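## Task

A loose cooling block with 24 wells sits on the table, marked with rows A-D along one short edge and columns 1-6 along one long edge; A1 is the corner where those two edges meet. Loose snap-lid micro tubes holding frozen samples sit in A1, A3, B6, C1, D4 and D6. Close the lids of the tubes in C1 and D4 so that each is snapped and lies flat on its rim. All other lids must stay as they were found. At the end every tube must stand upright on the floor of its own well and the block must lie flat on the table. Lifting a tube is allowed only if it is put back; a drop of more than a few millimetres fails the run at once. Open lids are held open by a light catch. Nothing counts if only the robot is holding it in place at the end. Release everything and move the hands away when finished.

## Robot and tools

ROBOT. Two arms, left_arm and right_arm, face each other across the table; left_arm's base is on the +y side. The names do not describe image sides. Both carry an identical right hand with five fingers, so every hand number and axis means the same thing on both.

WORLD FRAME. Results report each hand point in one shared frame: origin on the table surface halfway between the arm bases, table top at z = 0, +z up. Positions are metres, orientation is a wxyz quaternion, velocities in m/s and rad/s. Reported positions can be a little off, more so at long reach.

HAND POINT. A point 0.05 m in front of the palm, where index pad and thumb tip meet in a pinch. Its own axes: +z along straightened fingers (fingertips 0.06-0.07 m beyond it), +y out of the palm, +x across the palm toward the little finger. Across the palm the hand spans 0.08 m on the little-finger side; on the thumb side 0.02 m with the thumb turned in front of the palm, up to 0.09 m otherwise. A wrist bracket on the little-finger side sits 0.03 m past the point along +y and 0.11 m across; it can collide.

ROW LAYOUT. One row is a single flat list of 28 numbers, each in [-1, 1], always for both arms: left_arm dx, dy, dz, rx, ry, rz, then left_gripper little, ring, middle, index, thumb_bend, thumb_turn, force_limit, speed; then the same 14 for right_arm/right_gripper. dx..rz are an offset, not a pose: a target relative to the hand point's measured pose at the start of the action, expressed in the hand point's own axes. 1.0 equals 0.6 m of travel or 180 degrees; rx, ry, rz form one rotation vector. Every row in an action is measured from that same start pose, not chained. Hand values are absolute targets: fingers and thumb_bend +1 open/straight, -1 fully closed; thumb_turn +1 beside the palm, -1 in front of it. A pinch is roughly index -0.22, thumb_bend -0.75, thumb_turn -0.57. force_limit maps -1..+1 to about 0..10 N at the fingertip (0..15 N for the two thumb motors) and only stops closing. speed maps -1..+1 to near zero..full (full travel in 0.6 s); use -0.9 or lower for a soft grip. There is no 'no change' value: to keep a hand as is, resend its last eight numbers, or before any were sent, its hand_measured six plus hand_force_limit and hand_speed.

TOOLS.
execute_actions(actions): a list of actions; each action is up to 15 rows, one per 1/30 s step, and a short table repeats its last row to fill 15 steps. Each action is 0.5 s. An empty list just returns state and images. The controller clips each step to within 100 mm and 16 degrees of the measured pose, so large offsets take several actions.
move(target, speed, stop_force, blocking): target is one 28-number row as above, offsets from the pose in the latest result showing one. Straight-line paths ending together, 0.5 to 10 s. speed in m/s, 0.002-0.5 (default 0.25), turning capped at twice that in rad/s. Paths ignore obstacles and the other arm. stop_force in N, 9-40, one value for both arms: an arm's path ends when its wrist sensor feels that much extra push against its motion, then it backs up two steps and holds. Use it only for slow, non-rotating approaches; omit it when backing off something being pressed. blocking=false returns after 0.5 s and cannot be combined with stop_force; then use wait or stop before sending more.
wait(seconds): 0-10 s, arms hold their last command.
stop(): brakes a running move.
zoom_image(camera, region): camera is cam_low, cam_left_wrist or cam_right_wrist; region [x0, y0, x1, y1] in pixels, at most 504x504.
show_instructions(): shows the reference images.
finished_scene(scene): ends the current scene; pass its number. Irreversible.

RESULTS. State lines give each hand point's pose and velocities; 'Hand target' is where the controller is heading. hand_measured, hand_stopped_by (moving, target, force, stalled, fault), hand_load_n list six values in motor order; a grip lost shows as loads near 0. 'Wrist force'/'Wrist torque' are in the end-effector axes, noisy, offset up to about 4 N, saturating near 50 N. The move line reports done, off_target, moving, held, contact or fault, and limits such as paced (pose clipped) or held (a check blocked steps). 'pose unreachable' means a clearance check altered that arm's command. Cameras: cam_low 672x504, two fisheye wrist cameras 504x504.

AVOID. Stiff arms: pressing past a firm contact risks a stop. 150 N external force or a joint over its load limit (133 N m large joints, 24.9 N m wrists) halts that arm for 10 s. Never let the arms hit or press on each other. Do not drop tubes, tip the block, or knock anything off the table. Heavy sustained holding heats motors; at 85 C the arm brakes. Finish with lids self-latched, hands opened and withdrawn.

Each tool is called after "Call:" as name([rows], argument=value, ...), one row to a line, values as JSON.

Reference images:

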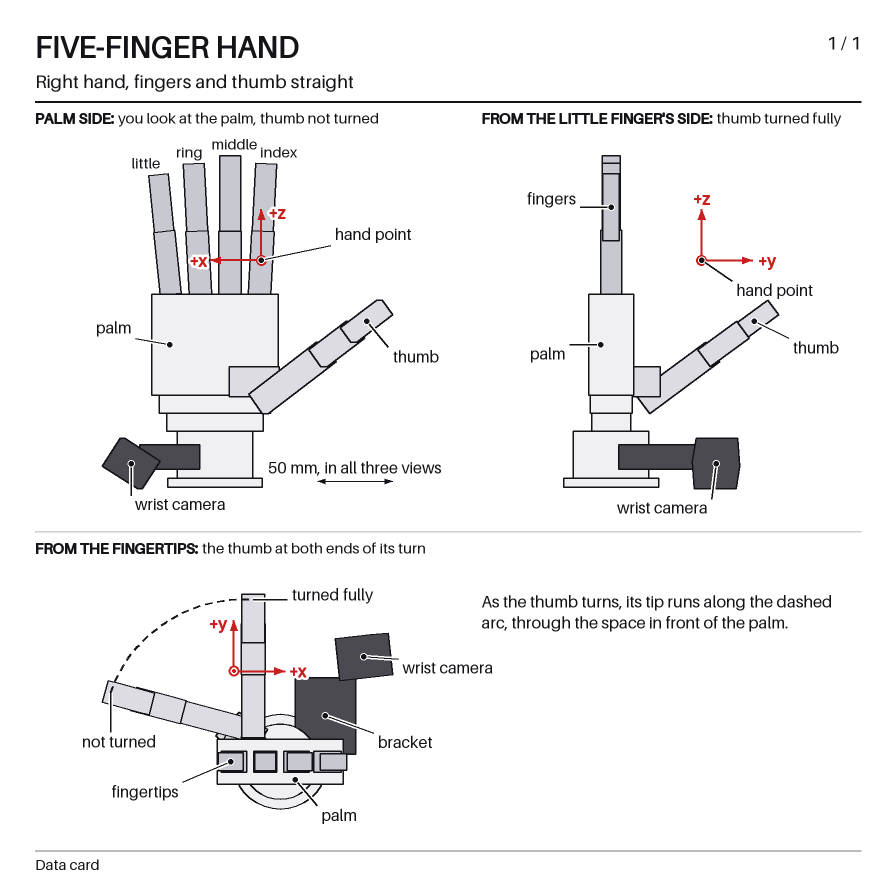

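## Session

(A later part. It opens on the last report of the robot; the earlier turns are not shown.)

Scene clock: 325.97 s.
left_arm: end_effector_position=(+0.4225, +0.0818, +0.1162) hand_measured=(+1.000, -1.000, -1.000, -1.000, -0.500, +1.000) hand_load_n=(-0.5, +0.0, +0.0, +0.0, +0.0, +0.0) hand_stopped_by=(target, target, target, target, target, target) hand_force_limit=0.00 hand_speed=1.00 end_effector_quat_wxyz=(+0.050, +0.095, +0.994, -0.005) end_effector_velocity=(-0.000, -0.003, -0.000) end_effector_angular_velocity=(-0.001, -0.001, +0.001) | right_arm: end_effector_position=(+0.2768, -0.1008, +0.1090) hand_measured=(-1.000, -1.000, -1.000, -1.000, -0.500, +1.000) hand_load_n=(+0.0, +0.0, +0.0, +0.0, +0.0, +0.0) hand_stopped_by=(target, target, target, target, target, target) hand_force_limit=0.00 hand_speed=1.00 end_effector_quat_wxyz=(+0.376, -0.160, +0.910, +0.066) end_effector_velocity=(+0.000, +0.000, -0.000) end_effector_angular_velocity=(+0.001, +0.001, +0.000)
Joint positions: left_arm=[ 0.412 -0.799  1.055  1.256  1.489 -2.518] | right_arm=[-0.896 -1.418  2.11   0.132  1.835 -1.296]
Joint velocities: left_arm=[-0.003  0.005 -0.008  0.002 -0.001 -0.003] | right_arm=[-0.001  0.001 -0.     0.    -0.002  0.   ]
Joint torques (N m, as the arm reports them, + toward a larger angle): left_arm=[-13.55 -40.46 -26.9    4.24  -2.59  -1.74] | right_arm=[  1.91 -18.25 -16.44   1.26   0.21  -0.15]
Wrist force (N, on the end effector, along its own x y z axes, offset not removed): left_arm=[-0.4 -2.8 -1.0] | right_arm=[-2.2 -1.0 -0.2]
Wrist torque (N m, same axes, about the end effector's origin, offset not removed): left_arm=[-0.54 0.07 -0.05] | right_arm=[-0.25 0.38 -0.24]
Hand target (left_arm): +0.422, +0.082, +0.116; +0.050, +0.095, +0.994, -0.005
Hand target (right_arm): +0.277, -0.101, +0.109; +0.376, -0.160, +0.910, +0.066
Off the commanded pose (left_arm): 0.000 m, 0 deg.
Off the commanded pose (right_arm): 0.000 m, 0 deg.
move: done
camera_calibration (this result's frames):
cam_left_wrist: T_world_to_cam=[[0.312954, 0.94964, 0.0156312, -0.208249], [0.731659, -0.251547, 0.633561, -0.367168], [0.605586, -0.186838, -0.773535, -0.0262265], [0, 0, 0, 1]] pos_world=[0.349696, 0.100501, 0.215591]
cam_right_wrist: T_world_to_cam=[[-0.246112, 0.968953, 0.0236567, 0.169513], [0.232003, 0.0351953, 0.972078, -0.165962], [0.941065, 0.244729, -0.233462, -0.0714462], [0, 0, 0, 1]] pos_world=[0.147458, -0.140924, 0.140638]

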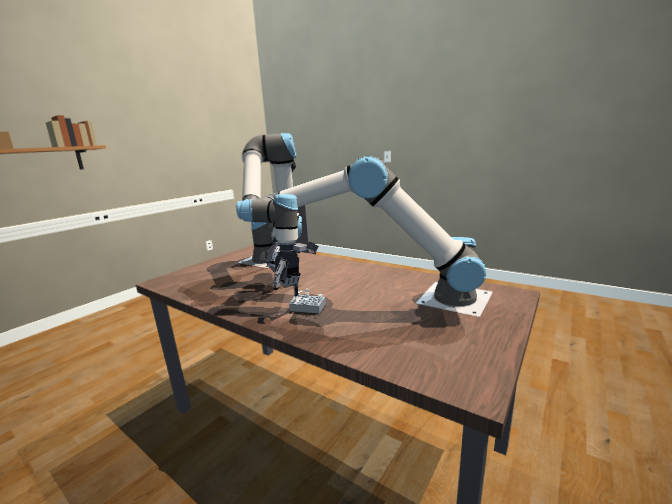

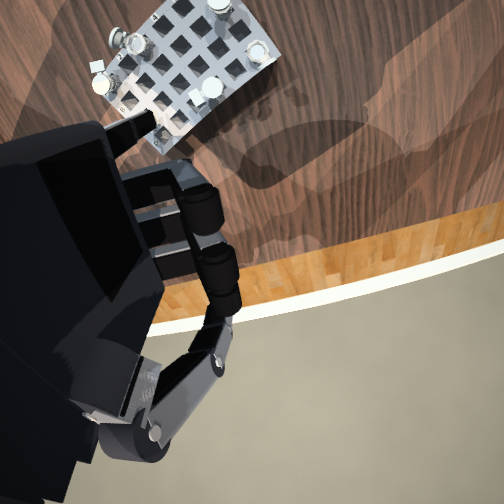

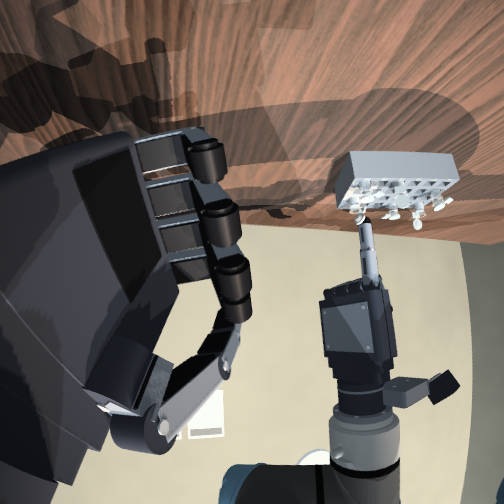

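Call:
move(target=[0,-0.0185,0,0,0,0,1,-1,-1,-1,-0.5,1,0,1,0,0,0,0,0,0,-1,-1,-1,-1,-0.5,1,0,1], speed=0.01)

Call:
zoom_image(camera="cam_right_wrist", region=[335, 185, 415, 245])

Call:
zoom_image(camera="cam_left_wrist", region=[110, 80, 200, 150])

Scene clock: 330.57 s.
left_arm: end_effector_position=(+0.4204, +0.0713, +0.1162) hand_measured=(+1.000, -1.000, -1.000, -1.000, -0.500, +1.000) hand_load_n=(-0.5, +0.0, +0.0, +0.0, +0.0, +0.0) hand_stopped_by=(target, target, target, target, target, target) hand_force_limit=0.00 hand_speed=1.00 end_effector_quat_wxyz=(+0.050, +0.095, +0.994, -0.005) end_effector_velocity=(-0.000, -0.003, +0.000) end_effector_angular_velocity=(-0.001, -0.000, +0.001) | right_arm: end_effector_position=(+0.2768, -0.1008, +0.1090) hand_measured=(-1.000, -1.000, -1.000, -1.000, -0.500, +1.000) hand_load_n=(+0.0, +0.0, +0.0, +0.0, +0.0, +0.0) hand_stopped_by=(target, target, target, target, target, target) hand_force_limit=0.00 hand_speed=1.00 end_effector_quat_wxyz=(+0.376, -0.160, +0.910, +0.066) end_effector_velocity=(+0.000, -0.000, -0.000) end_effector_angular_velocity=(-0.001, +0.000, -0.001)
Joint positions: left_arm=[ 0.401 -0.78   1.021  1.272  1.489 -2.529] | right_arm=[-0.896 -1.418  2.11   0.132  1.835 -1.296]
Joint velocities: left_arm=[-0.002  0.005 -0.01   0.004  0.    -0.003] | right_arm=[-0.001  0.001 -0.     0.     0.     0.   ]
Joint torques (N m, as the arm reports them, + toward a larger angle): left_arm=[-15.6  -39.3  -27.56   3.97  -2.69  -2.18] | right_arm=[  2.   -17.84 -16.4    1.12   0.16  -0.15]
Wrist force (N, on the end effector, along its own x y z axes, offset not removed): left_arm=[-2.1 0.1 -2.5] | right_arm=[-0.3 -1.3 -0.4]
Wrist torque (N m, same axes, about the end effector's origin, offset not removed): left_arm=[0.14 0.59 -0.10] | right_arm=[-0.24 0.10 -0.12]
Hand target (left_arm): +0.420, +0.071, +0.116; +0.050, +0.095, +0.994, -0.005
Hand target (right_arm): +0.277, -0.101, +0.109; +0.376, -0.160, +0.910, +0.066
Off the commanded pose (left_arm): 0.000 m, 0 deg.
Off the commanded pose (right_arm): 0.000 m, 0 deg.
move: done
camera_calibration (this result's frames):
cam_left_wrist: T_world_to_cam=[[0.312969, 0.949635, 0.0155899, -0.19754], [0.731654, -0.25153, 0.633573, -0.368325], [0.605585, -0.186882, -0.773526, -0.0269541], [0, 0, 0, 1]] pos_world=[0.347633, 0.089909, 0.215591]
cam_right_wrist: T_world_to_cam=[[-0.246112, 0.968953, 0.0236567, 0.169513], [0.232003, 0.0351954, 0.972078, -0.165962], [0.941065, 0.244729, -0.233462, -0.0714462], [0, 0, 0, 1]] pos_world=[0.147458, -0.140924, 0.140638]

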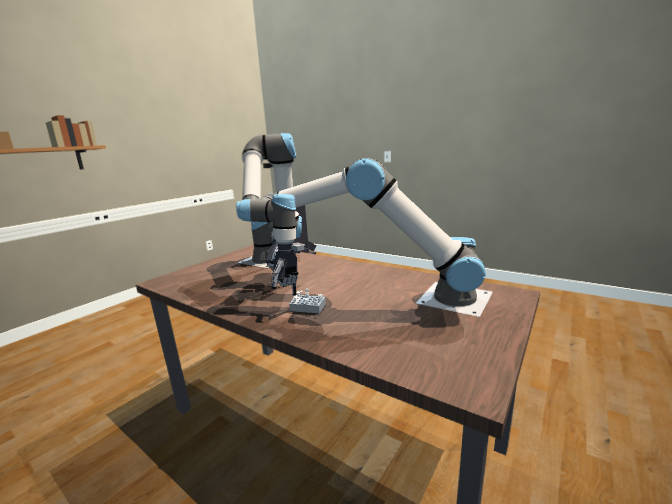

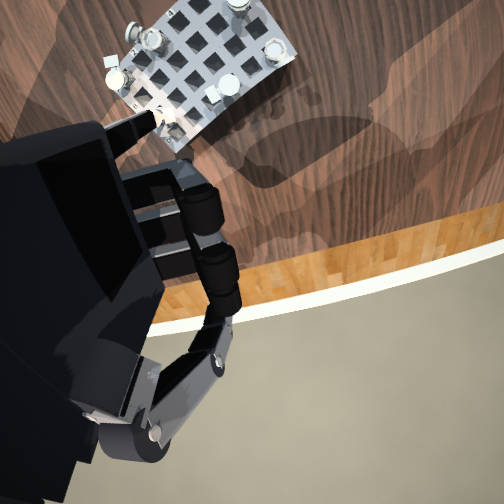

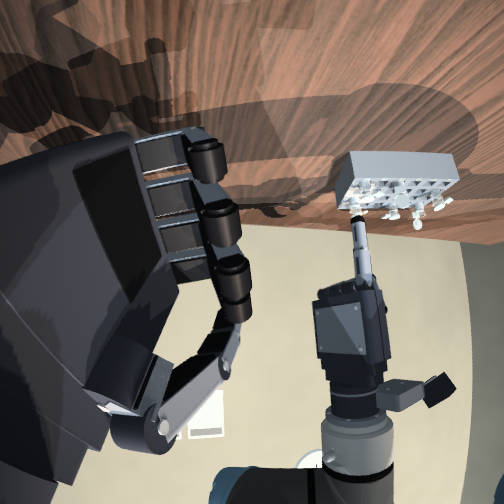

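Region (335, 185, 415, 245) of cam_right_wrist's 504x504 image, scaled by 6.300, with more detail than that image has; it fills the top 378 rows of this view, and the rest is white.

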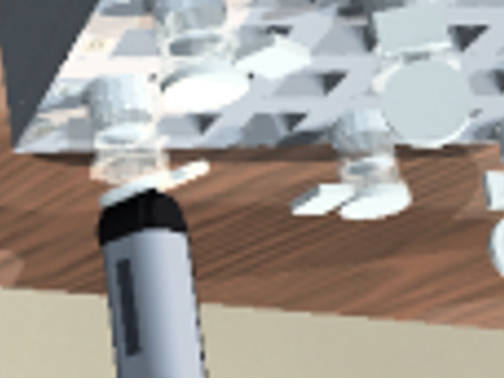

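Region (110, 80, 200, 150) of cam_left_wrist's 504x504 image, scaled by 5.600, with more detail than that image has.

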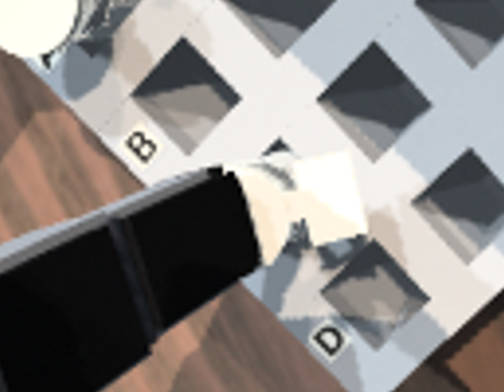

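Call:
move(target=[0.00135,0,0.0133,0,0,0,1,-1,-1,-1,-0.5,1,0,1,0,0,0,0,0,0,-1,-1,-1,-1,-0.5,1,0,1], speed=0.003, stop_force=12)

Call:
zoom_image(camera="cam_right_wrist", region=[335, 190, 395, 235])

Scene clock: 334.53 s.
left_arm: end_effector_position=(+0.4204, +0.0711, +0.1115) hand_measured=(+1.000, -1.000, -1.000, -1.000, -0.500, +1.000) hand_load_n=(+0.0, +0.0, +0.0, +0.0, +0.0, +0.0) hand_stopped_by=(target, target, target, target, target, target) hand_force_limit=0.00 hand_speed=1.00 end_effector_quat_wxyz=(+0.050, +0.095, +0.994, -0.005) end_effector_velocity=(-0.000, +0.000, +0.000) end_effector_angular_velocity=(+0.001, +0.002, -0.000) | right_arm: end_effector_position=(+0.2768, -0.1008, +0.1090) hand_measured=(-1.000, -1.000, -1.000, -1.000, -0.500, +1.000) hand_load_n=(+0.0, +0.0, +0.0, +0.0, +0.0, +0.0) hand_stopped_by=(target, target, target, target, target, target) hand_force_limit=0.00 hand_speed=1.00 end_effector_quat_wxyz=(+0.376, -0.160, +0.910, +0.066) end_effector_velocity=(+0.000, +0.000, -0.000) end_effector_angular_velocity=(+0.000, +0.000, +0.000)
Joint positions: left_arm=[ 0.401 -0.776  1.027  1.262  1.489 -2.529] | right_arm=[-0.896 -1.418  2.11   0.132  1.835 -1.296]
Joint velocities: left_arm=[ 0.    -0.    -0.001  0.003  0.001  0.   ] | right_arm=[-0.     0.001 -0.001 -0.    -0.     0.   ]
Joint torques (N m, as the arm reports them, + toward a larger angle): left_arm=[ 15.5  -39.09 -21.47   2.46  -2.05   1.1 ] | right_arm=[  1.77 -18.21 -16.61   1.17   0.19  -0.14]
Wrist force (N, on the end effector, along its own x y z axes, offset not removed): left_arm=[0.6 -1.2 -17.2] | right_arm=[-1.9 -1.9 -1.5]
Wrist torque (N m, same axes, about the end effector's origin, offset not removed): left_arm=[0.86 0.71 0.02] | right_arm=[-0.36 0.39 -0.21]
Hand target (left_arm): +0.420, +0.071, +0.112; +0.050, +0.095, +0.994, -0.005
Hand target (right_arm): +0.277, -0.101, +0.109; +0.376, -0.160, +0.910, +0.066
Off the commanded pose (left_arm): 0.003 m, 0 deg.
Off the commanded pose (right_arm): 0.000 m, 0 deg.
move: contact (left_arm)
camera_calibration (this result's frames):
cam_left_wrist: T_world_to_cam=[[0.312968, 0.949635, 0.0156223, -0.197356], [0.731661, -0.251554, 0.633556, -0.365346], [0.605577, -0.186853, -0.773539, -0.0305882], [0, 0, 0, 1]] pos_world=[0.347599, 0.0897962, 0.21089]
cam_right_wrist: T_world_to_cam=[[-0.246112, 0.968953, 0.0236568, 0.169513], [0.232003, 0.0351953, 0.972078, -0.165962], [0.941065, 0.244729, -0.233462, -0.0714462], [0, 0, 0, 1]] pos_world=[0.147458, -0.140924, 0.140638]

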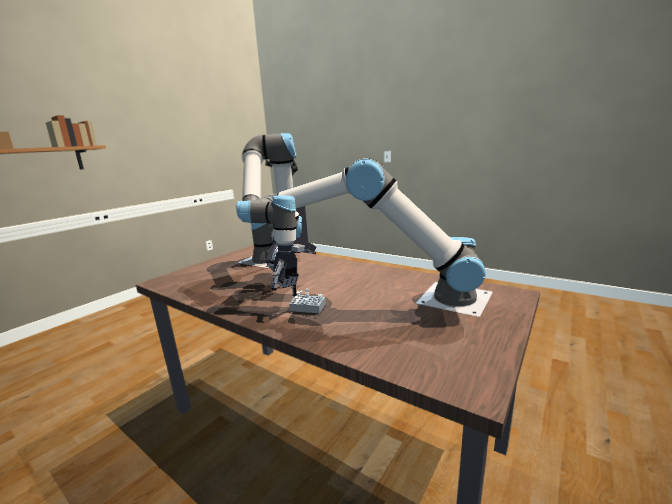

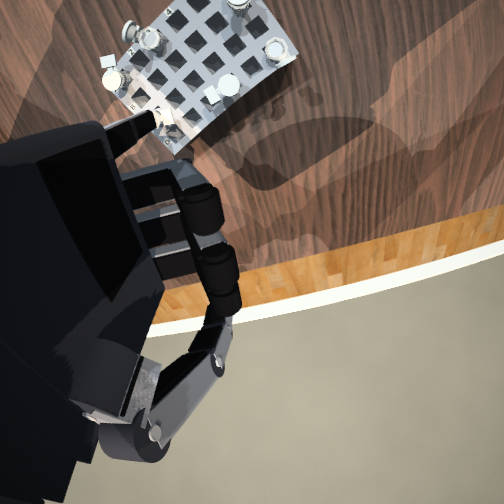

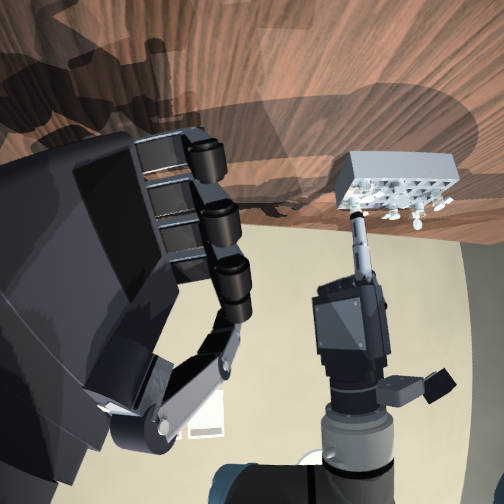

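Region (335, 190, 395, 235) of cam_right_wrist's 504x504 image, scaled by 8.400, with more detail than that image has; it fills the top 378 rows of this view, and the rest is white.

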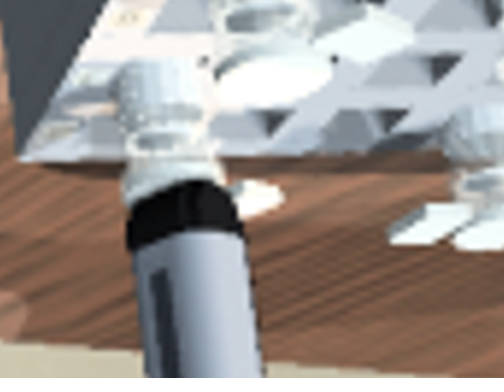

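Call:
move(target=[0.0005,0,0.005,0,0,0,1,-1,-1,-1,-0.5,1,0,1,0,0,0,0,0,0,-1,-1,-1,-1,-0.5,1,0,1], speed=0.002, stop_force=12)

Scene clock: 337.63 s.
left_arm: end_effector_position=(+0.4204, +0.0711, +0.1108) hand_measured=(+1.000, -1.000, -1.000, -1.000, -0.500, +1.000) hand_load_n=(+0.0, +0.0, +0.0, +0.0, +0.0, +0.0) hand_stopped_by=(target, target, target, target, target, target) hand_force_limit=0.00 hand_speed=1.00 end_effector_quat_wxyz=(+0.050, +0.095, +0.994, -0.005) end_effector_velocity=(+0.000, -0.001, +0.000) end_effector_angular_velocity=(-0.003, -0.001, +0.001) | right_arm: end_effector_position=(+0.2768, -0.1008, +0.1090) hand_measured=(-1.000, -1.000, -1.000, -1.000, -0.500, +1.000) hand_load_n=(+0.0, +0.0, +0.0, +0.0, +0.0, +0.0) hand_stopped_by=(target, target, target, target, target, target) hand_force_limit=0.00 hand_speed=1.00 end_effector_quat_wxyz=(+0.376, -0.160, +0.910, +0.066) end_effector_velocity=(+0.001, -0.000, -0.000) end_effector_angular_velocity=(-0.001, -0.000, -0.000)
Joint positions: left_arm=[ 0.401 -0.776  1.028  1.261  1.489 -2.529] | right_arm=[-0.896 -1.418  2.11   0.132  1.835 -1.296]
Joint velocities: left_arm=[ 0.001 -0.    -0.001 -0.001  0.001 -0.   ] | right_arm=[-0.001  0.    -0.    -0.    -0.    -0.001]
Joint torques (N m, as the arm reports them, + toward a larger angle): left_arm=[  0.26 -32.05 -15.     0.59  -2.04  -1.9 ] | right_arm=[  1.59 -18.36 -16.91   1.18   0.2   -0.21]
Wrist force (N, on the end effector, along its own x y z axes, offset not removed): left_arm=[-1.5 0.5 -31.0] | right_arm=[-0.9 -0.7 -0.8]
Wrist torque (N m, same axes, about the end effector's origin, offset not removed): left_arm=[2.00 2.01 0.08] | right_arm=[-0.11 0.26 -0.16]
Hand target (left_arm): +0.420, +0.071, +0.111; +0.050, +0.095, +0.994, -0.005
Hand target (right_arm): +0.277, -0.101, +0.109; +0.376, -0.160, +0.910, +0.066
Off the commanded pose (left_arm): 0.002 m, 0 deg.
Off the commanded pose (right_arm): 0.000 m, 0 deg.
move: contact (left_arm)
camera_calibration (this result's frames):
cam_left_wrist: T_world_to_cam=[[0.312967, 0.949637, 0.0155098, -0.197315], [0.731621, -0.251466, 0.633636, -0.36496], [0.605625, -0.18696, -0.773475, -0.0311031], [0, 0, 0, 1]] pos_world=[0.347603, 0.0897879, 0.210255]
cam_right_wrist: T_world_to_cam=[[-0.246112, 0.968953, 0.0236569, 0.169513], [0.232003, 0.0351953, 0.972078, -0.165962], [0.941065, 0.244729, -0.233462, -0.0714461], [0, 0, 0, 1]] pos_world=[0.147458, -0.140924, 0.140638]

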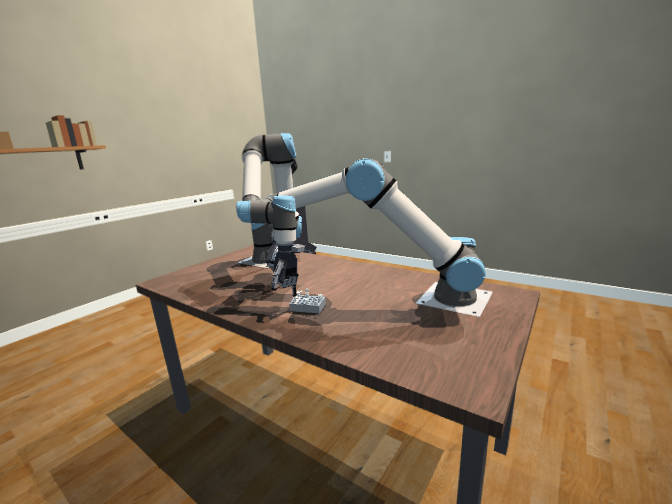

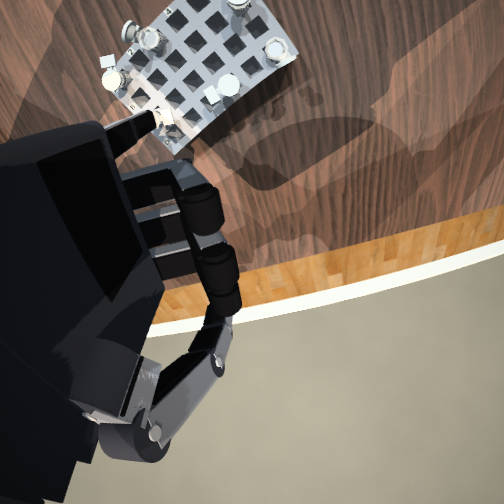

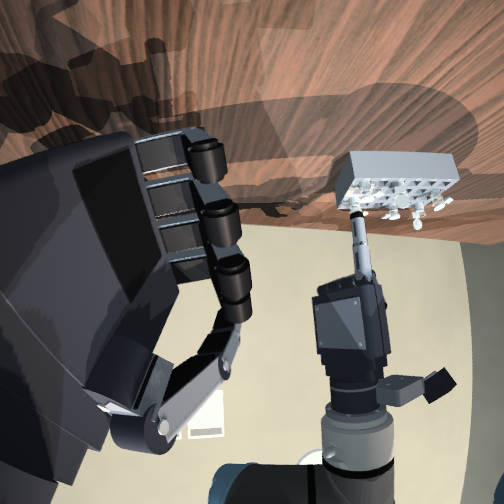

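Call:
move(target=[-0.005,0,-0.05,0,0,0,1,-1,-1,-1,-0.5,1,0,1,0,0,0,0,0,0,-1,-1,-1,-1,-0.5,1,0,1], speed=0.05)

Call:
zoom_image(camera="cam_right_wrist", region=[340, 180, 410, 230])

Scene clock: 342.50 s.
left_arm: end_effector_position=(+0.4204, +0.0712, +0.1408) hand_measured=(+1.000, -1.000, -1.000, -1.000, -0.500, +1.000) hand_load_n=(+0.0, +0.0, +0.0, +0.0, +0.0, +0.0) hand_stopped_by=(target, target, target, target, target, target) hand_force_limit=0.00 hand_speed=1.00 end_effector_quat_wxyz=(+0.050, +0.095, +0.994, -0.005) end_effector_velocity=(+0.000, -0.000, +0.002) end_effector_angular_velocity=(-0.000, -0.002, +0.000) | right_arm: end_effector_position=(+0.2768, -0.1008, +0.1090) hand_measured=(-1.000, -1.000, -1.000, -1.000, -0.500, +1.000) hand_load_n=(+0.0, +0.0, +0.0, +0.0, +0.0, +0.0) hand_stopped_by=(target, target, target, target, target, target) hand_force_limit=0.00 hand_speed=1.00 end_effector_quat_wxyz=(+0.376, -0.160, +0.910, +0.066) end_effector_velocity=(-0.001, +0.001, -0.000) end_effector_angular_velocity=(+0.000, +0.001, +0.002)
Joint positions: left_arm=[ 0.401 -0.794  0.982  1.325  1.489 -2.529] | right_arm=[-0.896 -1.418  2.11   0.132  1.835 -1.296]
Joint velocities: left_arm=[-0.    -0.001 -0.004  0.004 -0.002 -0.   ] | right_arm=[ 0.001  0.     0.     0.    -0.001 -0.   ]
Joint torques (N m, as the arm reports them, + toward a larger angle): left_arm=[  2.43 -61.26 -27.8    4.28  -1.77   1.  ] | right_arm=[  1.8  -18.49 -16.69   1.16   0.22  -0.13]
Wrist force (N, on the end effector, along its own x y z axes, offset not removed): left_arm=[-0.3 -2.2 1.0] | right_arm=[-0.9 -1.2 -0.4]
Wrist torque (N m, same axes, about the end effector's origin, offset not removed): left_arm=[-0.50 -0.09 -0.11] | right_arm=[-0.19 0.20 -0.18]
Hand target (left_arm): +0.420, +0.071, +0.141; +0.050, +0.095, +0.994, -0.005
Hand target (right_arm): +0.277, -0.101, +0.109; +0.376, -0.160, +0.910, +0.066
Off the commanded pose (left_arm): 0.000 m, 0 deg.
Off the commanded pose (right_arm): 0.000 m, 0 deg.
move: done
camera_calibration (this result's frames):
cam_left_wrist: T_world_to_cam=[[0.312998, 0.949627, 0.0155362, -0.197841], [0.731569, -0.251493, 0.633686, -0.383884], [0.605673, -0.186977, -0.773434, -0.00797723], [0, 0, 0, 1]] pos_world=[0.347593, 0.0898395, 0.240166]
cam_right_wrist: T_world_to_cam=[[-0.246112, 0.968953, 0.0236566, 0.169513], [0.232003, 0.0351954, 0.972078, -0.165962], [0.941065, 0.244728, -0.233462, -0.0714462], [0, 0, 0, 1]] pos_world=[0.147459, -0.140924, 0.140638]

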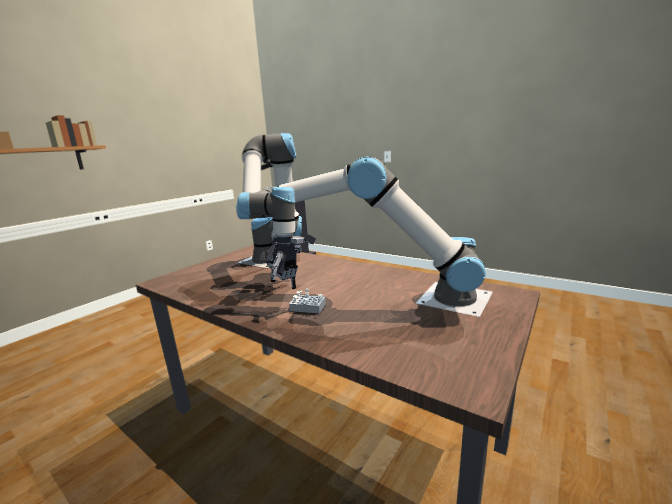

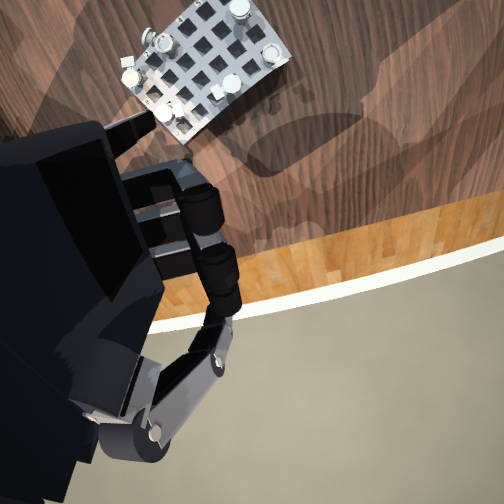

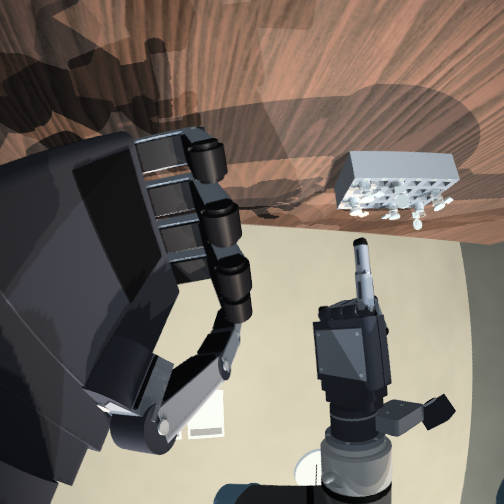

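Region (340, 180, 410, 230) of cam_right_wrist's 504x504 image, scaled by 7.200, with more detail than that image has; it fills the top 360 rows of this view, and the rest is white.

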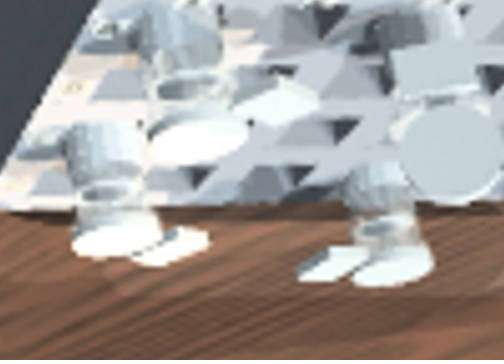

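Call:
zoom_image(camera="cam_low", region=[286, 284, 330, 317])

Call:
zoom_image(camera="cam_left_wrist", region=[115, 0, 295, 150])

Region (286, 284, 330, 317) of cam_low's 672x504 image, scaled by 11.455, with more detail than that image has; it fills the top 378 rows of this view, and the rest is white.

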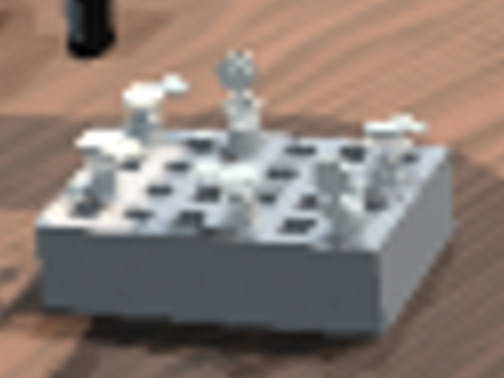

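Region (115, 0, 295, 150) of cam_left_wrist's 504x504 image, scaled by 2.800, with more detail than that image has.

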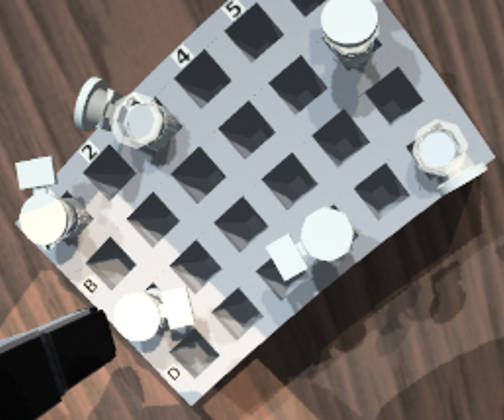

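Call:
move(target=[0.0245,0.0951,0.0408,0,0,0,1,-1,-1,-1,-0.5,1,0,1,0,0,0,0,0,0,-1,-1,-1,-1,-0.5,1,0,1], speed=0.08)

Call:
zoom_image(camera="cam_right_wrist", region=[365, 190, 425, 240])

Call:
zoom_image(camera="cam_left_wrist", region=[110, 80, 200, 150])

Scene clock: 357.63 s.
left_arm: end_effector_position=(+0.4193, +0.1292, +0.1150) hand_measured=(+1.000, -1.000, -1.000, -1.000, -0.500, +1.000) hand_load_n=(+0.0, +0.0, +0.0, +0.0, +0.0, +0.0) hand_stopped_by=(target, target, target, target, target, target) hand_force_limit=0.00 hand_speed=1.00 end_effector_quat_wxyz=(+0.050, +0.095, +0.994, -0.005) end_effector_velocity=(-0.000, +0.002, -0.001) end_effector_angular_velocity=(-0.003, +0.000, -0.000) | right_arm: end_effector_position=(+0.2768, -0.1008, +0.1090) hand_measured=(-1.000, -1.000, -1.000, -1.000, -0.500, +1.000) hand_load_n=(+0.0, +0.0, +0.0, +0.0, +0.0, +0.0) hand_stopped_by=(target, target, target, target, target, target) hand_force_limit=0.00 hand_speed=1.00 end_effector_quat_wxyz=(+0.376, -0.160, +0.910, +0.066) end_effector_velocity=(+0.000, +0.000, +0.000) end_effector_angular_velocity=(+0.001, -0.000, +0.001)
Joint positions: left_arm=[ 0.443 -0.898  1.229  1.178  1.491 -2.487] | right_arm=[-0.896 -1.418  2.11   0.132  1.835 -1.296]
Joint velocities: left_arm=[ 0.002 -0.004  0.009 -0.008  0.001  0.002] | right_arm=[-0.001  0.    -0.001  0.    -0.001 -0.001]
Joint torques (N m, as the arm reports them, + toward a larger angle): left_arm=[ 15.49 -57.71  -9.98   0.94   1.6    1.55] | right_arm=[  2.46 -18.58 -17.31   1.21   0.12  -0.11]
Wrist force (N, on the end effector, along its own x y z axes, offset not removed): left_arm=[0.3 0.4 1.1] | right_arm=[-0.9 -1.6 0.3]
Wrist torque (N m, same axes, about the end effector's origin, offset not removed): left_arm=[-0.15 -0.11 0.05] | right_arm=[-0.34 0.21 -0.13]
Hand target (left_arm): +0.419, +0.129, +0.115; +0.050, +0.095, +0.994, -0.005
Hand target (right_arm): +0.277, -0.101, +0.109; +0.376, -0.160, +0.910, +0.066
Off the commanded pose (left_arm): 0.000 m, 0 deg.
Off the commanded pose (right_arm): 0.000 m, 0 deg.
move: done
camera_calibration (this result's frames):
cam_left_wrist: T_world_to_cam=[[0.312945, 0.949642, 0.015656, -0.252168], [0.731644, -0.251551, 0.633577, -0.3522], [0.605609, -0.18682, -0.773522, -0.01636], [0, 0, 0, 1]] pos_world=[0.346508, 0.147817, 0.214439]
cam_right_wrist: T_world_to_cam=[[-0.246112, 0.968953, 0.0236568, 0.169513], [0.232003, 0.0351953, 0.972078, -0.165962], [0.941065, 0.244729, -0.233462, -0.0714462], [0, 0, 0, 1]] pos_world=[0.147459, -0.140924, 0.140638]

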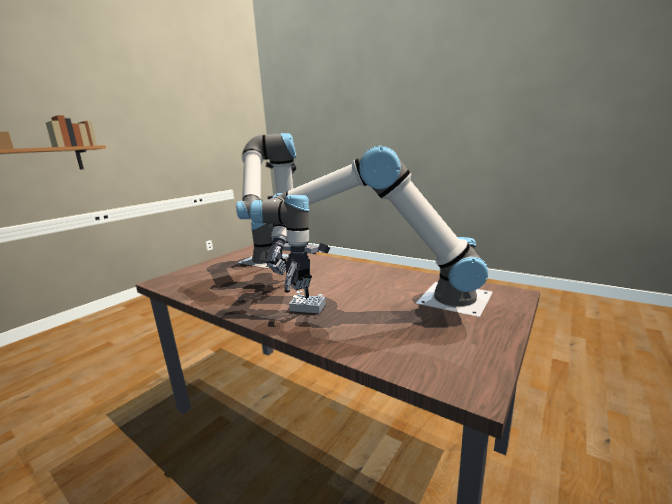

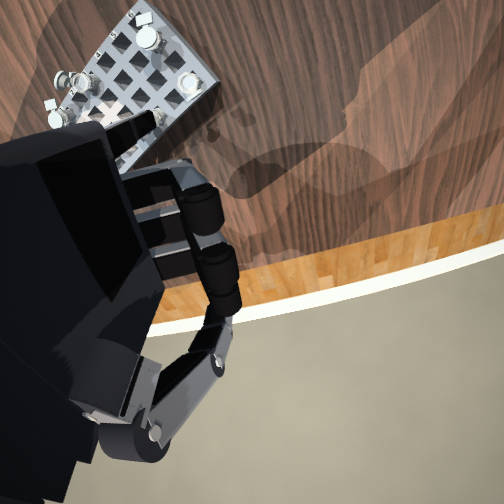

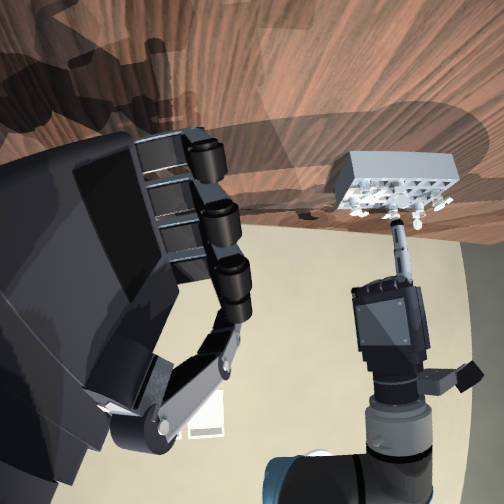

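Region (365, 190, 425, 240) of cam_right_wrist's 504x504 image, scaled by 8.400, with more detail than that image has.

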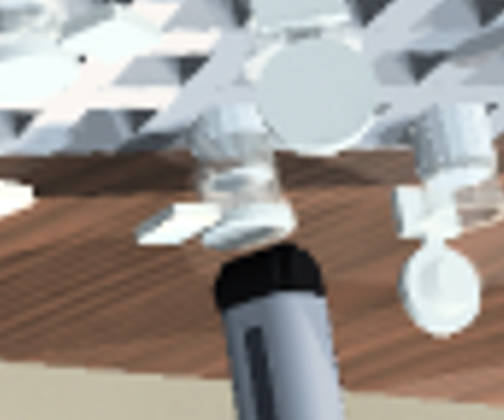

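Region (110, 80, 200, 150) of cam_left_wrist's 504x504 image, scaled by 5.600, with more detail than that image has.

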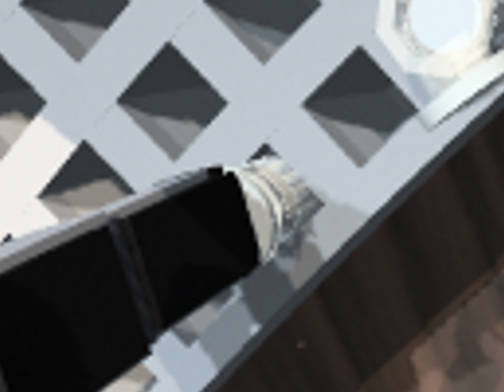

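Finger is centred above D4, slightly to the far side. Pressing once more, firmer.

Call:
move(target=[0.00118,0,0.0116,0,0,0,1,-1,-1,-1,-0.5,1,0,1,0,0,0,0,0,0,-1,-1,-1,-1,-0.5,1,0,1], speed=0.003, stop_force=22)

Scene clock: 360.63 s.
left_arm: end_effector_position=(+0.4193, +0.1293, +0.1105) hand_measured=(+1.000, -1.000, -1.000, -1.000, -0.500, +1.000) hand_load_n=(-2.0, +0.0, +0.0, +0.0, +0.0, +0.0) hand_stopped_by=(target, target, target, target, target, target) hand_force_limit=0.00 hand_speed=1.00 end_effector_quat_wxyz=(+0.050, +0.095, +0.994, -0.005) end_effector_velocity=(-0.000, +0.001, +0.001) end_effector_angular_velocity=(+0.003, +0.001, +0.001) | right_arm: end_effector_position=(+0.2768, -0.1008, +0.1090) hand_measured=(-1.000, -1.000, -1.000, -1.000, -0.500, +1.000) hand_load_n=(+0.0, +0.0, +0.0, +0.0, +0.0, +0.0) hand_stopped_by=(target, target, target, target, target, target) hand_force_limit=0.00 hand_speed=1.00 end_effector_quat_wxyz=(+0.376, -0.160, +0.910, +0.066) end_effector_velocity=(+0.000, -0.000, -0.001) end_effector_angular_velocity=(-0.001, +0.001, -0.000)
Joint positions: left_arm=[ 0.443 -0.894  1.236  1.168  1.491 -2.487] | right_arm=[-0.896 -1.418  2.11   0.132  1.835 -1.296]
Joint velocities: left_arm=[ 0.001  0.    -0.002  0.005  0.    -0.   ] | right_arm=[-0.     0.001 -0.     0.    -0.     0.   ]
Joint torques (N m, as the arm reports them, + toward a larger angle): left_arm=[-13.66 -37.1  -19.37   0.46   0.55  -1.89] | right_arm=[  1.93 -18.74 -16.59   1.18   0.1   -0.17]
Wrist force (N, on the end effector, along its own x y z axes, offset not removed): left_arm=[-3.7 -0.2 -23.2] | right_arm=[-1.7 -1.0 0.5]
Wrist torque (N m, same axes, about the end effector's origin, offset not removed): left_arm=[0.87 1.77 -0.12] | right_arm=[-0.34 0.25 -0.21]
Hand target (left_arm): +0.419, +0.129, +0.111; +0.050, +0.095, +0.994, -0.005
Hand target (right_arm): +0.277, -0.101, +0.109; +0.376, -0.160, +0.910, +0.066
Off the commanded pose (left_arm): 0.002 m, 0 deg.
Off the commanded pose (right_arm): 0.000 m, 0 deg.
move: contact (left_arm)
camera_calibration (this result's frames):
cam_left_wrist: T_world_to_cam=[[0.312942, 0.949642, 0.0157159, -0.252221], [0.731597, -0.251574, 0.633622, -0.349264], [0.605668, -0.186789, -0.773483, -0.0199005], [0, 0, 0, 1]] pos_world=[0.346504, 0.147937, 0.209872]
cam_right_wrist: T_world_to_cam=[[-0.246112, 0.968953, 0.0236567, 0.169513], [0.232003, 0.0351953, 0.972078, -0.165962], [0.941065, 0.244728, -0.233462, -0.0714463], [0, 0, 0, 1]] pos_world=[0.147459, -0.140924, 0.140638]

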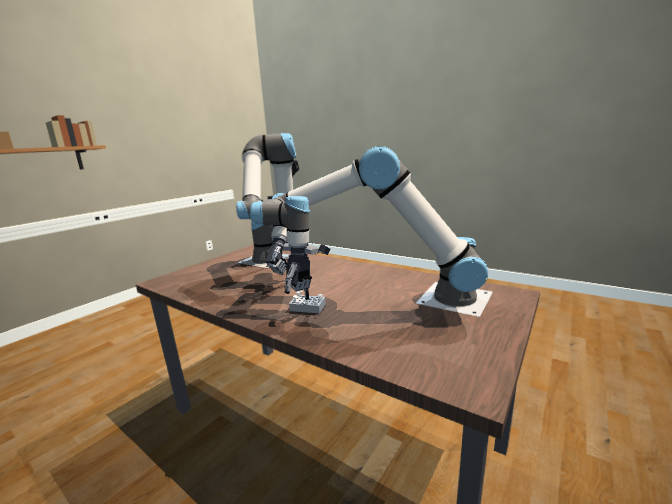

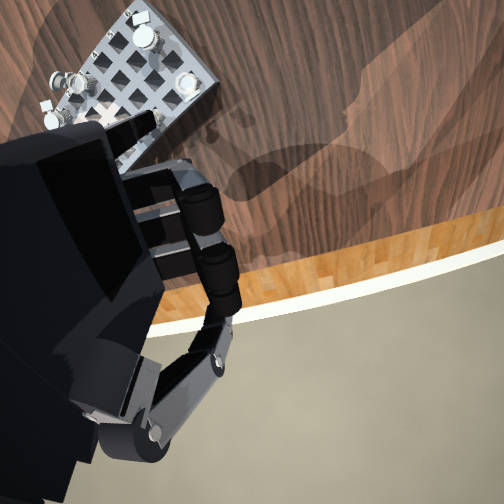

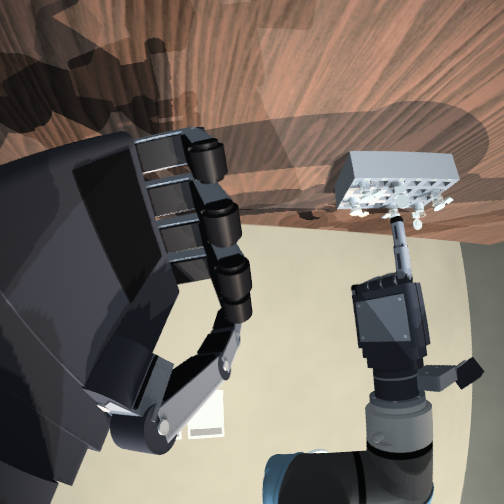

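Call:
move(target=[-0.0202,0,-0.199,0,0,0,1,-1,-1,-1,-0.5,1,0,1,0,0,0,0,0,0,-1,-1,-1,-1,-0.5,1,0,1], speed=0.12)

Call:
zoom_image(camera="cam_right_wrist", region=[335, 170, 460, 240])

Scene clock: 363.97 s.
left_arm: end_effector_position=(+0.4194, +0.1295, +0.2303) hand_measured=(+1.000, -1.000, -1.000, -1.000, -0.500, +1.000) hand_load_n=(+0.0, +0.0, +0.0, +0.0, +0.0, +0.0) hand_stopped_by=(target, target, target, target, target, target) hand_force_limit=0.00 hand_speed=1.00 end_effector_quat_wxyz=(+0.050, +0.095, +0.994, -0.005) end_effector_velocity=(-0.001, -0.000, +0.002) end_effector_angular_velocity=(+0.003, +0.003, -0.000) | right_arm: end_effector_position=(+0.2768, -0.1008, +0.1090) hand_measured=(-1.000, -1.000, -1.000, -1.000, -0.500, +1.000) hand_load_n=(+0.0, +0.0, +0.0, +0.0, +0.0, +0.0) hand_stopped_by=(target, target, target, target, target, target) hand_force_limit=0.00 hand_speed=1.00 end_effector_quat_wxyz=(+0.376, -0.160, +0.910, +0.066) end_effector_velocity=(-0.000, +0.001, +0.001) end_effector_angular_velocity=(+0.001, -0.001, +0.002)
Joint positions: left_arm=[ 0.444 -0.958  1.029  1.438  1.491 -2.487] | right_arm=[-0.896 -1.418  2.11   0.132  1.835 -1.296]
Joint velocities: left_arm=[-0.001  0.002 -0.008  0.01   0.001 -0.   ] | right_arm=[ 0.    -0.001 -0.001  0.    -0.001 -0.001]
Joint torques (N m, as the arm reports them, + toward a larger angle): left_arm=[ 15.44 -36.29 -27.33   3.88   2.87  -1.99] | right_arm=[  1.44 -18.75 -17.05   1.27   0.14  -0.1 ]
Wrist force (N, on the end effector, along its own x y z axes, offset not removed): left_arm=[-0.9 -0.7 -2.8] | right_arm=[-1.2 -1.1 0.8]
Wrist torque (N m, same axes, about the end effector's origin, offset not removed): left_arm=[0.09 0.21 0.06] | right_arm=[-0.29 0.21 -0.20]
Hand target (left_arm): +0.419, +0.129, +0.231; +0.050, +0.095, +0.994, -0.005
Hand target (right_arm): +0.277, -0.101, +0.109; +0.376, -0.160, +0.910, +0.066
Off the commanded pose (left_arm): 0.000 m, 0 deg.
Off the commanded pose (right_arm): 0.000 m, 0 deg.
move: done
camera_calibration (this result's frames):
cam_left_wrist: T_world_to_cam=[[0.312969, 0.949636, 0.0155646, -0.254275], [0.731449, -0.251451, 0.633842, -0.425252], [0.605833, -0.186988, -0.773306, 0.0726689], [0, 0, 0, 1]] pos_world=[0.346605, 0.148127, 0.329696]
cam_right_wrist: T_world_to_cam=[[-0.246112, 0.968953, 0.0236568, 0.169513], [0.232003, 0.0351953, 0.972078, -0.165962], [0.941065, 0.244729, -0.233462, -0.0714462], [0, 0, 0, 1]] pos_world=[0.147458, -0.140924, 0.140638]

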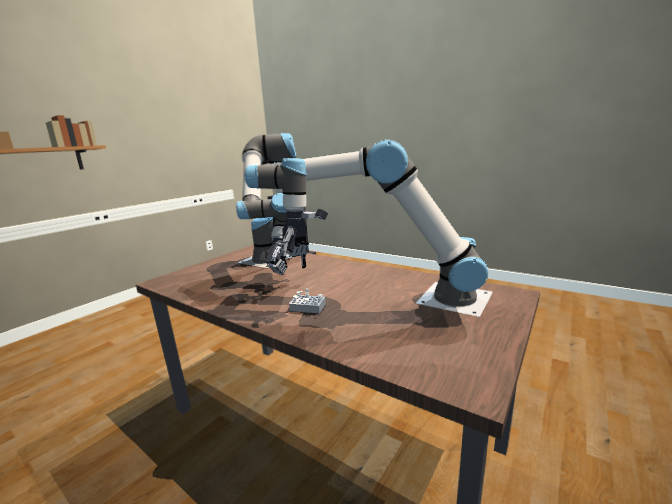

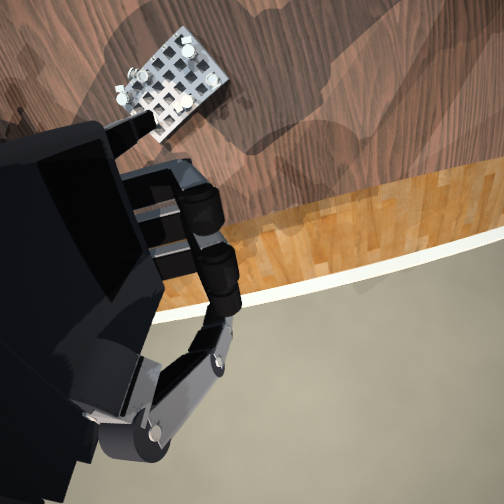

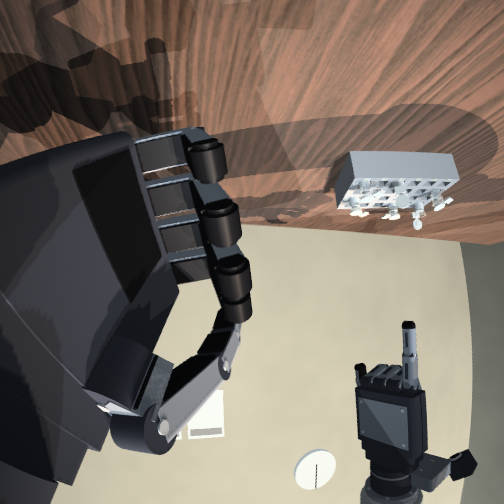

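Region (335, 170, 460, 240) of cam_right_wrist's 504x504 image, scaled by 4.032, with more detail than that image has; it fills the top 282 rows of this view, and the rest is white.

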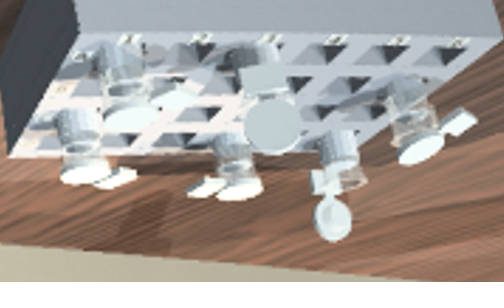

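Call:
move(target=[0,0.17,0,0,0,0,1,-1,-1,-1,-0.5,1,0,1,-0.08,-0.06,-0.08,0,0,0,-1,-1,-1,-1,-0.5,1,0,1], speed=0.15)

Scene clock: 367.37 s.
left_arm: end_effector_position=(+0.4388, +0.2293, +0.2303) hand_measured=(+1.000, -1.000, -1.000, -1.000, -0.500, +1.000) hand_load_n=(+0.0, +0.0, +0.0, +0.0, +0.0, +0.0) hand_stopped_by=(target, target, target, target, target, target) hand_force_limit=0.00 hand_speed=1.00 end_effector_quat_wxyz=(+0.050, +0.095, +0.994, -0.005) end_effector_velocity=(+0.000, +0.003, +0.000) end_effector_angular_velocity=(+0.002, +0.000, -0.000) | right_arm: end_effector_position=(+0.2892, -0.1344, +0.1766) hand_measured=(-1.000, -1.000, -1.000, -1.000, -0.500, +1.000) hand_load_n=(+0.0, +0.0, +0.0, +0.0, +0.0, +0.0) hand_stopped_by=(target, target, target, target, target, target) hand_force_limit=0.00 hand_speed=1.00 end_effector_quat_wxyz=(+0.376, -0.160, +0.910, +0.066) end_effector_velocity=(-0.001, -0.001, +0.000) end_effector_angular_velocity=(-0.002, +0.003, +0.002)
Joint positions: left_arm=[ 0.576 -1.11   1.263  1.346  1.5   -2.354] | right_arm=[-1.018 -1.587  2.082  0.309  1.752 -1.387]
Joint velocities: left_arm=[ 0.004 -0.003  0.006 -0.001 -0.001  0.004] | right_arm=[-0.003 -0.003  0.001  0.005 -0.004 -0.004]
Joint torques (N m, as the arm reports them, + toward a larger angle): left_arm=[ 15.97 -49.92 -12.54   0.86   2.64   1.39] | right_arm=[ -8.08 -24.45 -23.88   2.34  -1.59  -1.51]
Wrist force (N, on the end effector, along its own x y z axes, offset not removed): left_arm=[0.9 -0.2 -0.1] | right_arm=[-1.6 -1.4 0.3]
Wrist torque (N m, same axes, about the end effector's origin, offset not removed): left_arm=[-0.12 -0.25 0.00] | right_arm=[-0.34 0.27 -0.24]
Hand target (left_arm): +0.439, +0.230, +0.230; +0.050, +0.095, +0.994, -0.005
Hand target (right_arm): +0.289, -0.134, +0.177; +0.376, -0.160, +0.910, +0.066
Off the commanded pose (left_arm): 0.000 m, 0 deg.
Off the commanded pose (right_arm): 0.000 m, 0 deg.
move: done
camera_calibration (this result's frames):
cam_left_wrist: T_world_to_cam=[[0.312903, 0.949652, 0.0158943, -0.355206], [0.731392, -0.251597, 0.63385, -0.414229], [0.605935, -0.186709, -0.773293, 0.079506], [0, 0, 0, 1]] pos_world=[0.365934, 0.247948, 0.329686]
cam_right_wrist: T_world_to_cam=[[-0.246018, 0.968973, 0.0238011, 0.203438], [0.232147, 0.0350642, 0.972049, -0.233443], [0.941054, 0.244667, -0.23357, -0.0590899], [0, 0, 0, 1]] pos_world=[0.159849, -0.174483, 0.208275]

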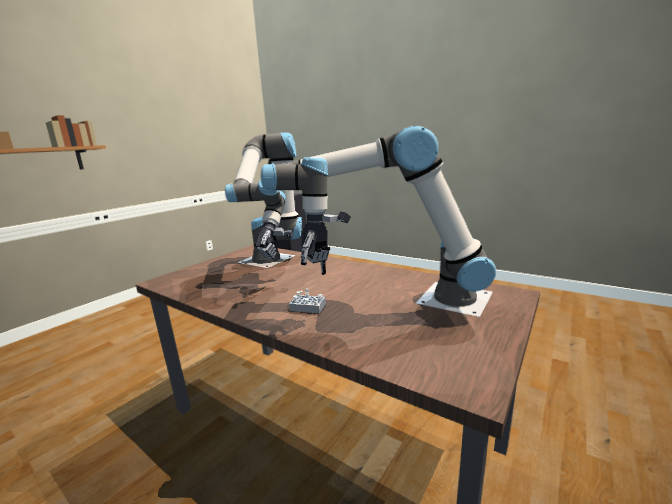

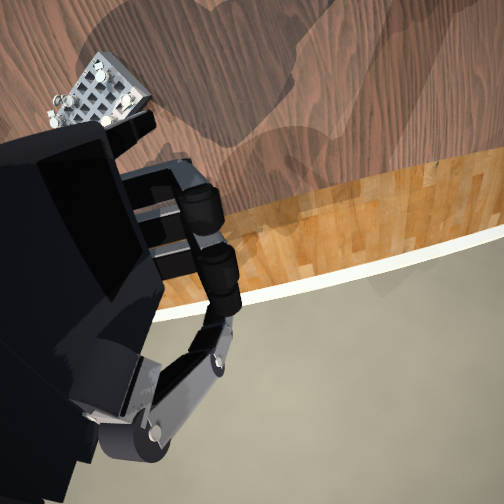

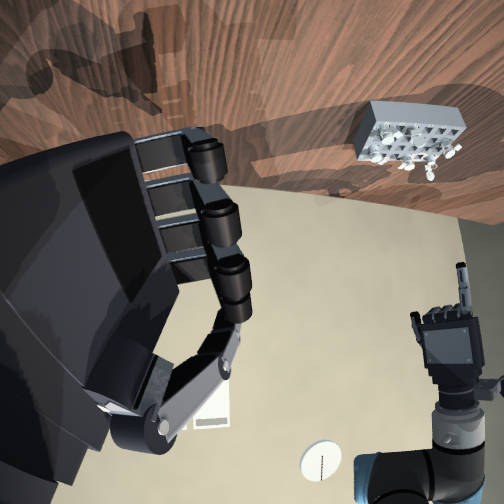

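Call:
zoom_image(camera="cam_right_wrist", region=[350, 95, 475, 190])

Region (350, 95, 475, 190) of cam_right_wrist's 504x504 image, scaled by 4.032, with more detail than that image has; it fills the top 383 rows of this view, and the rest is white.

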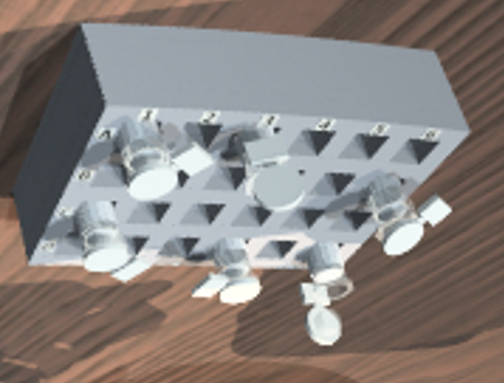

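C1 and D4 are shut and flat, A3 and D6 remain open, A1 and B6 remain closed. Ending scene 1.

Call:
finished_scene(scene=1)

The scene is finished: the task was done.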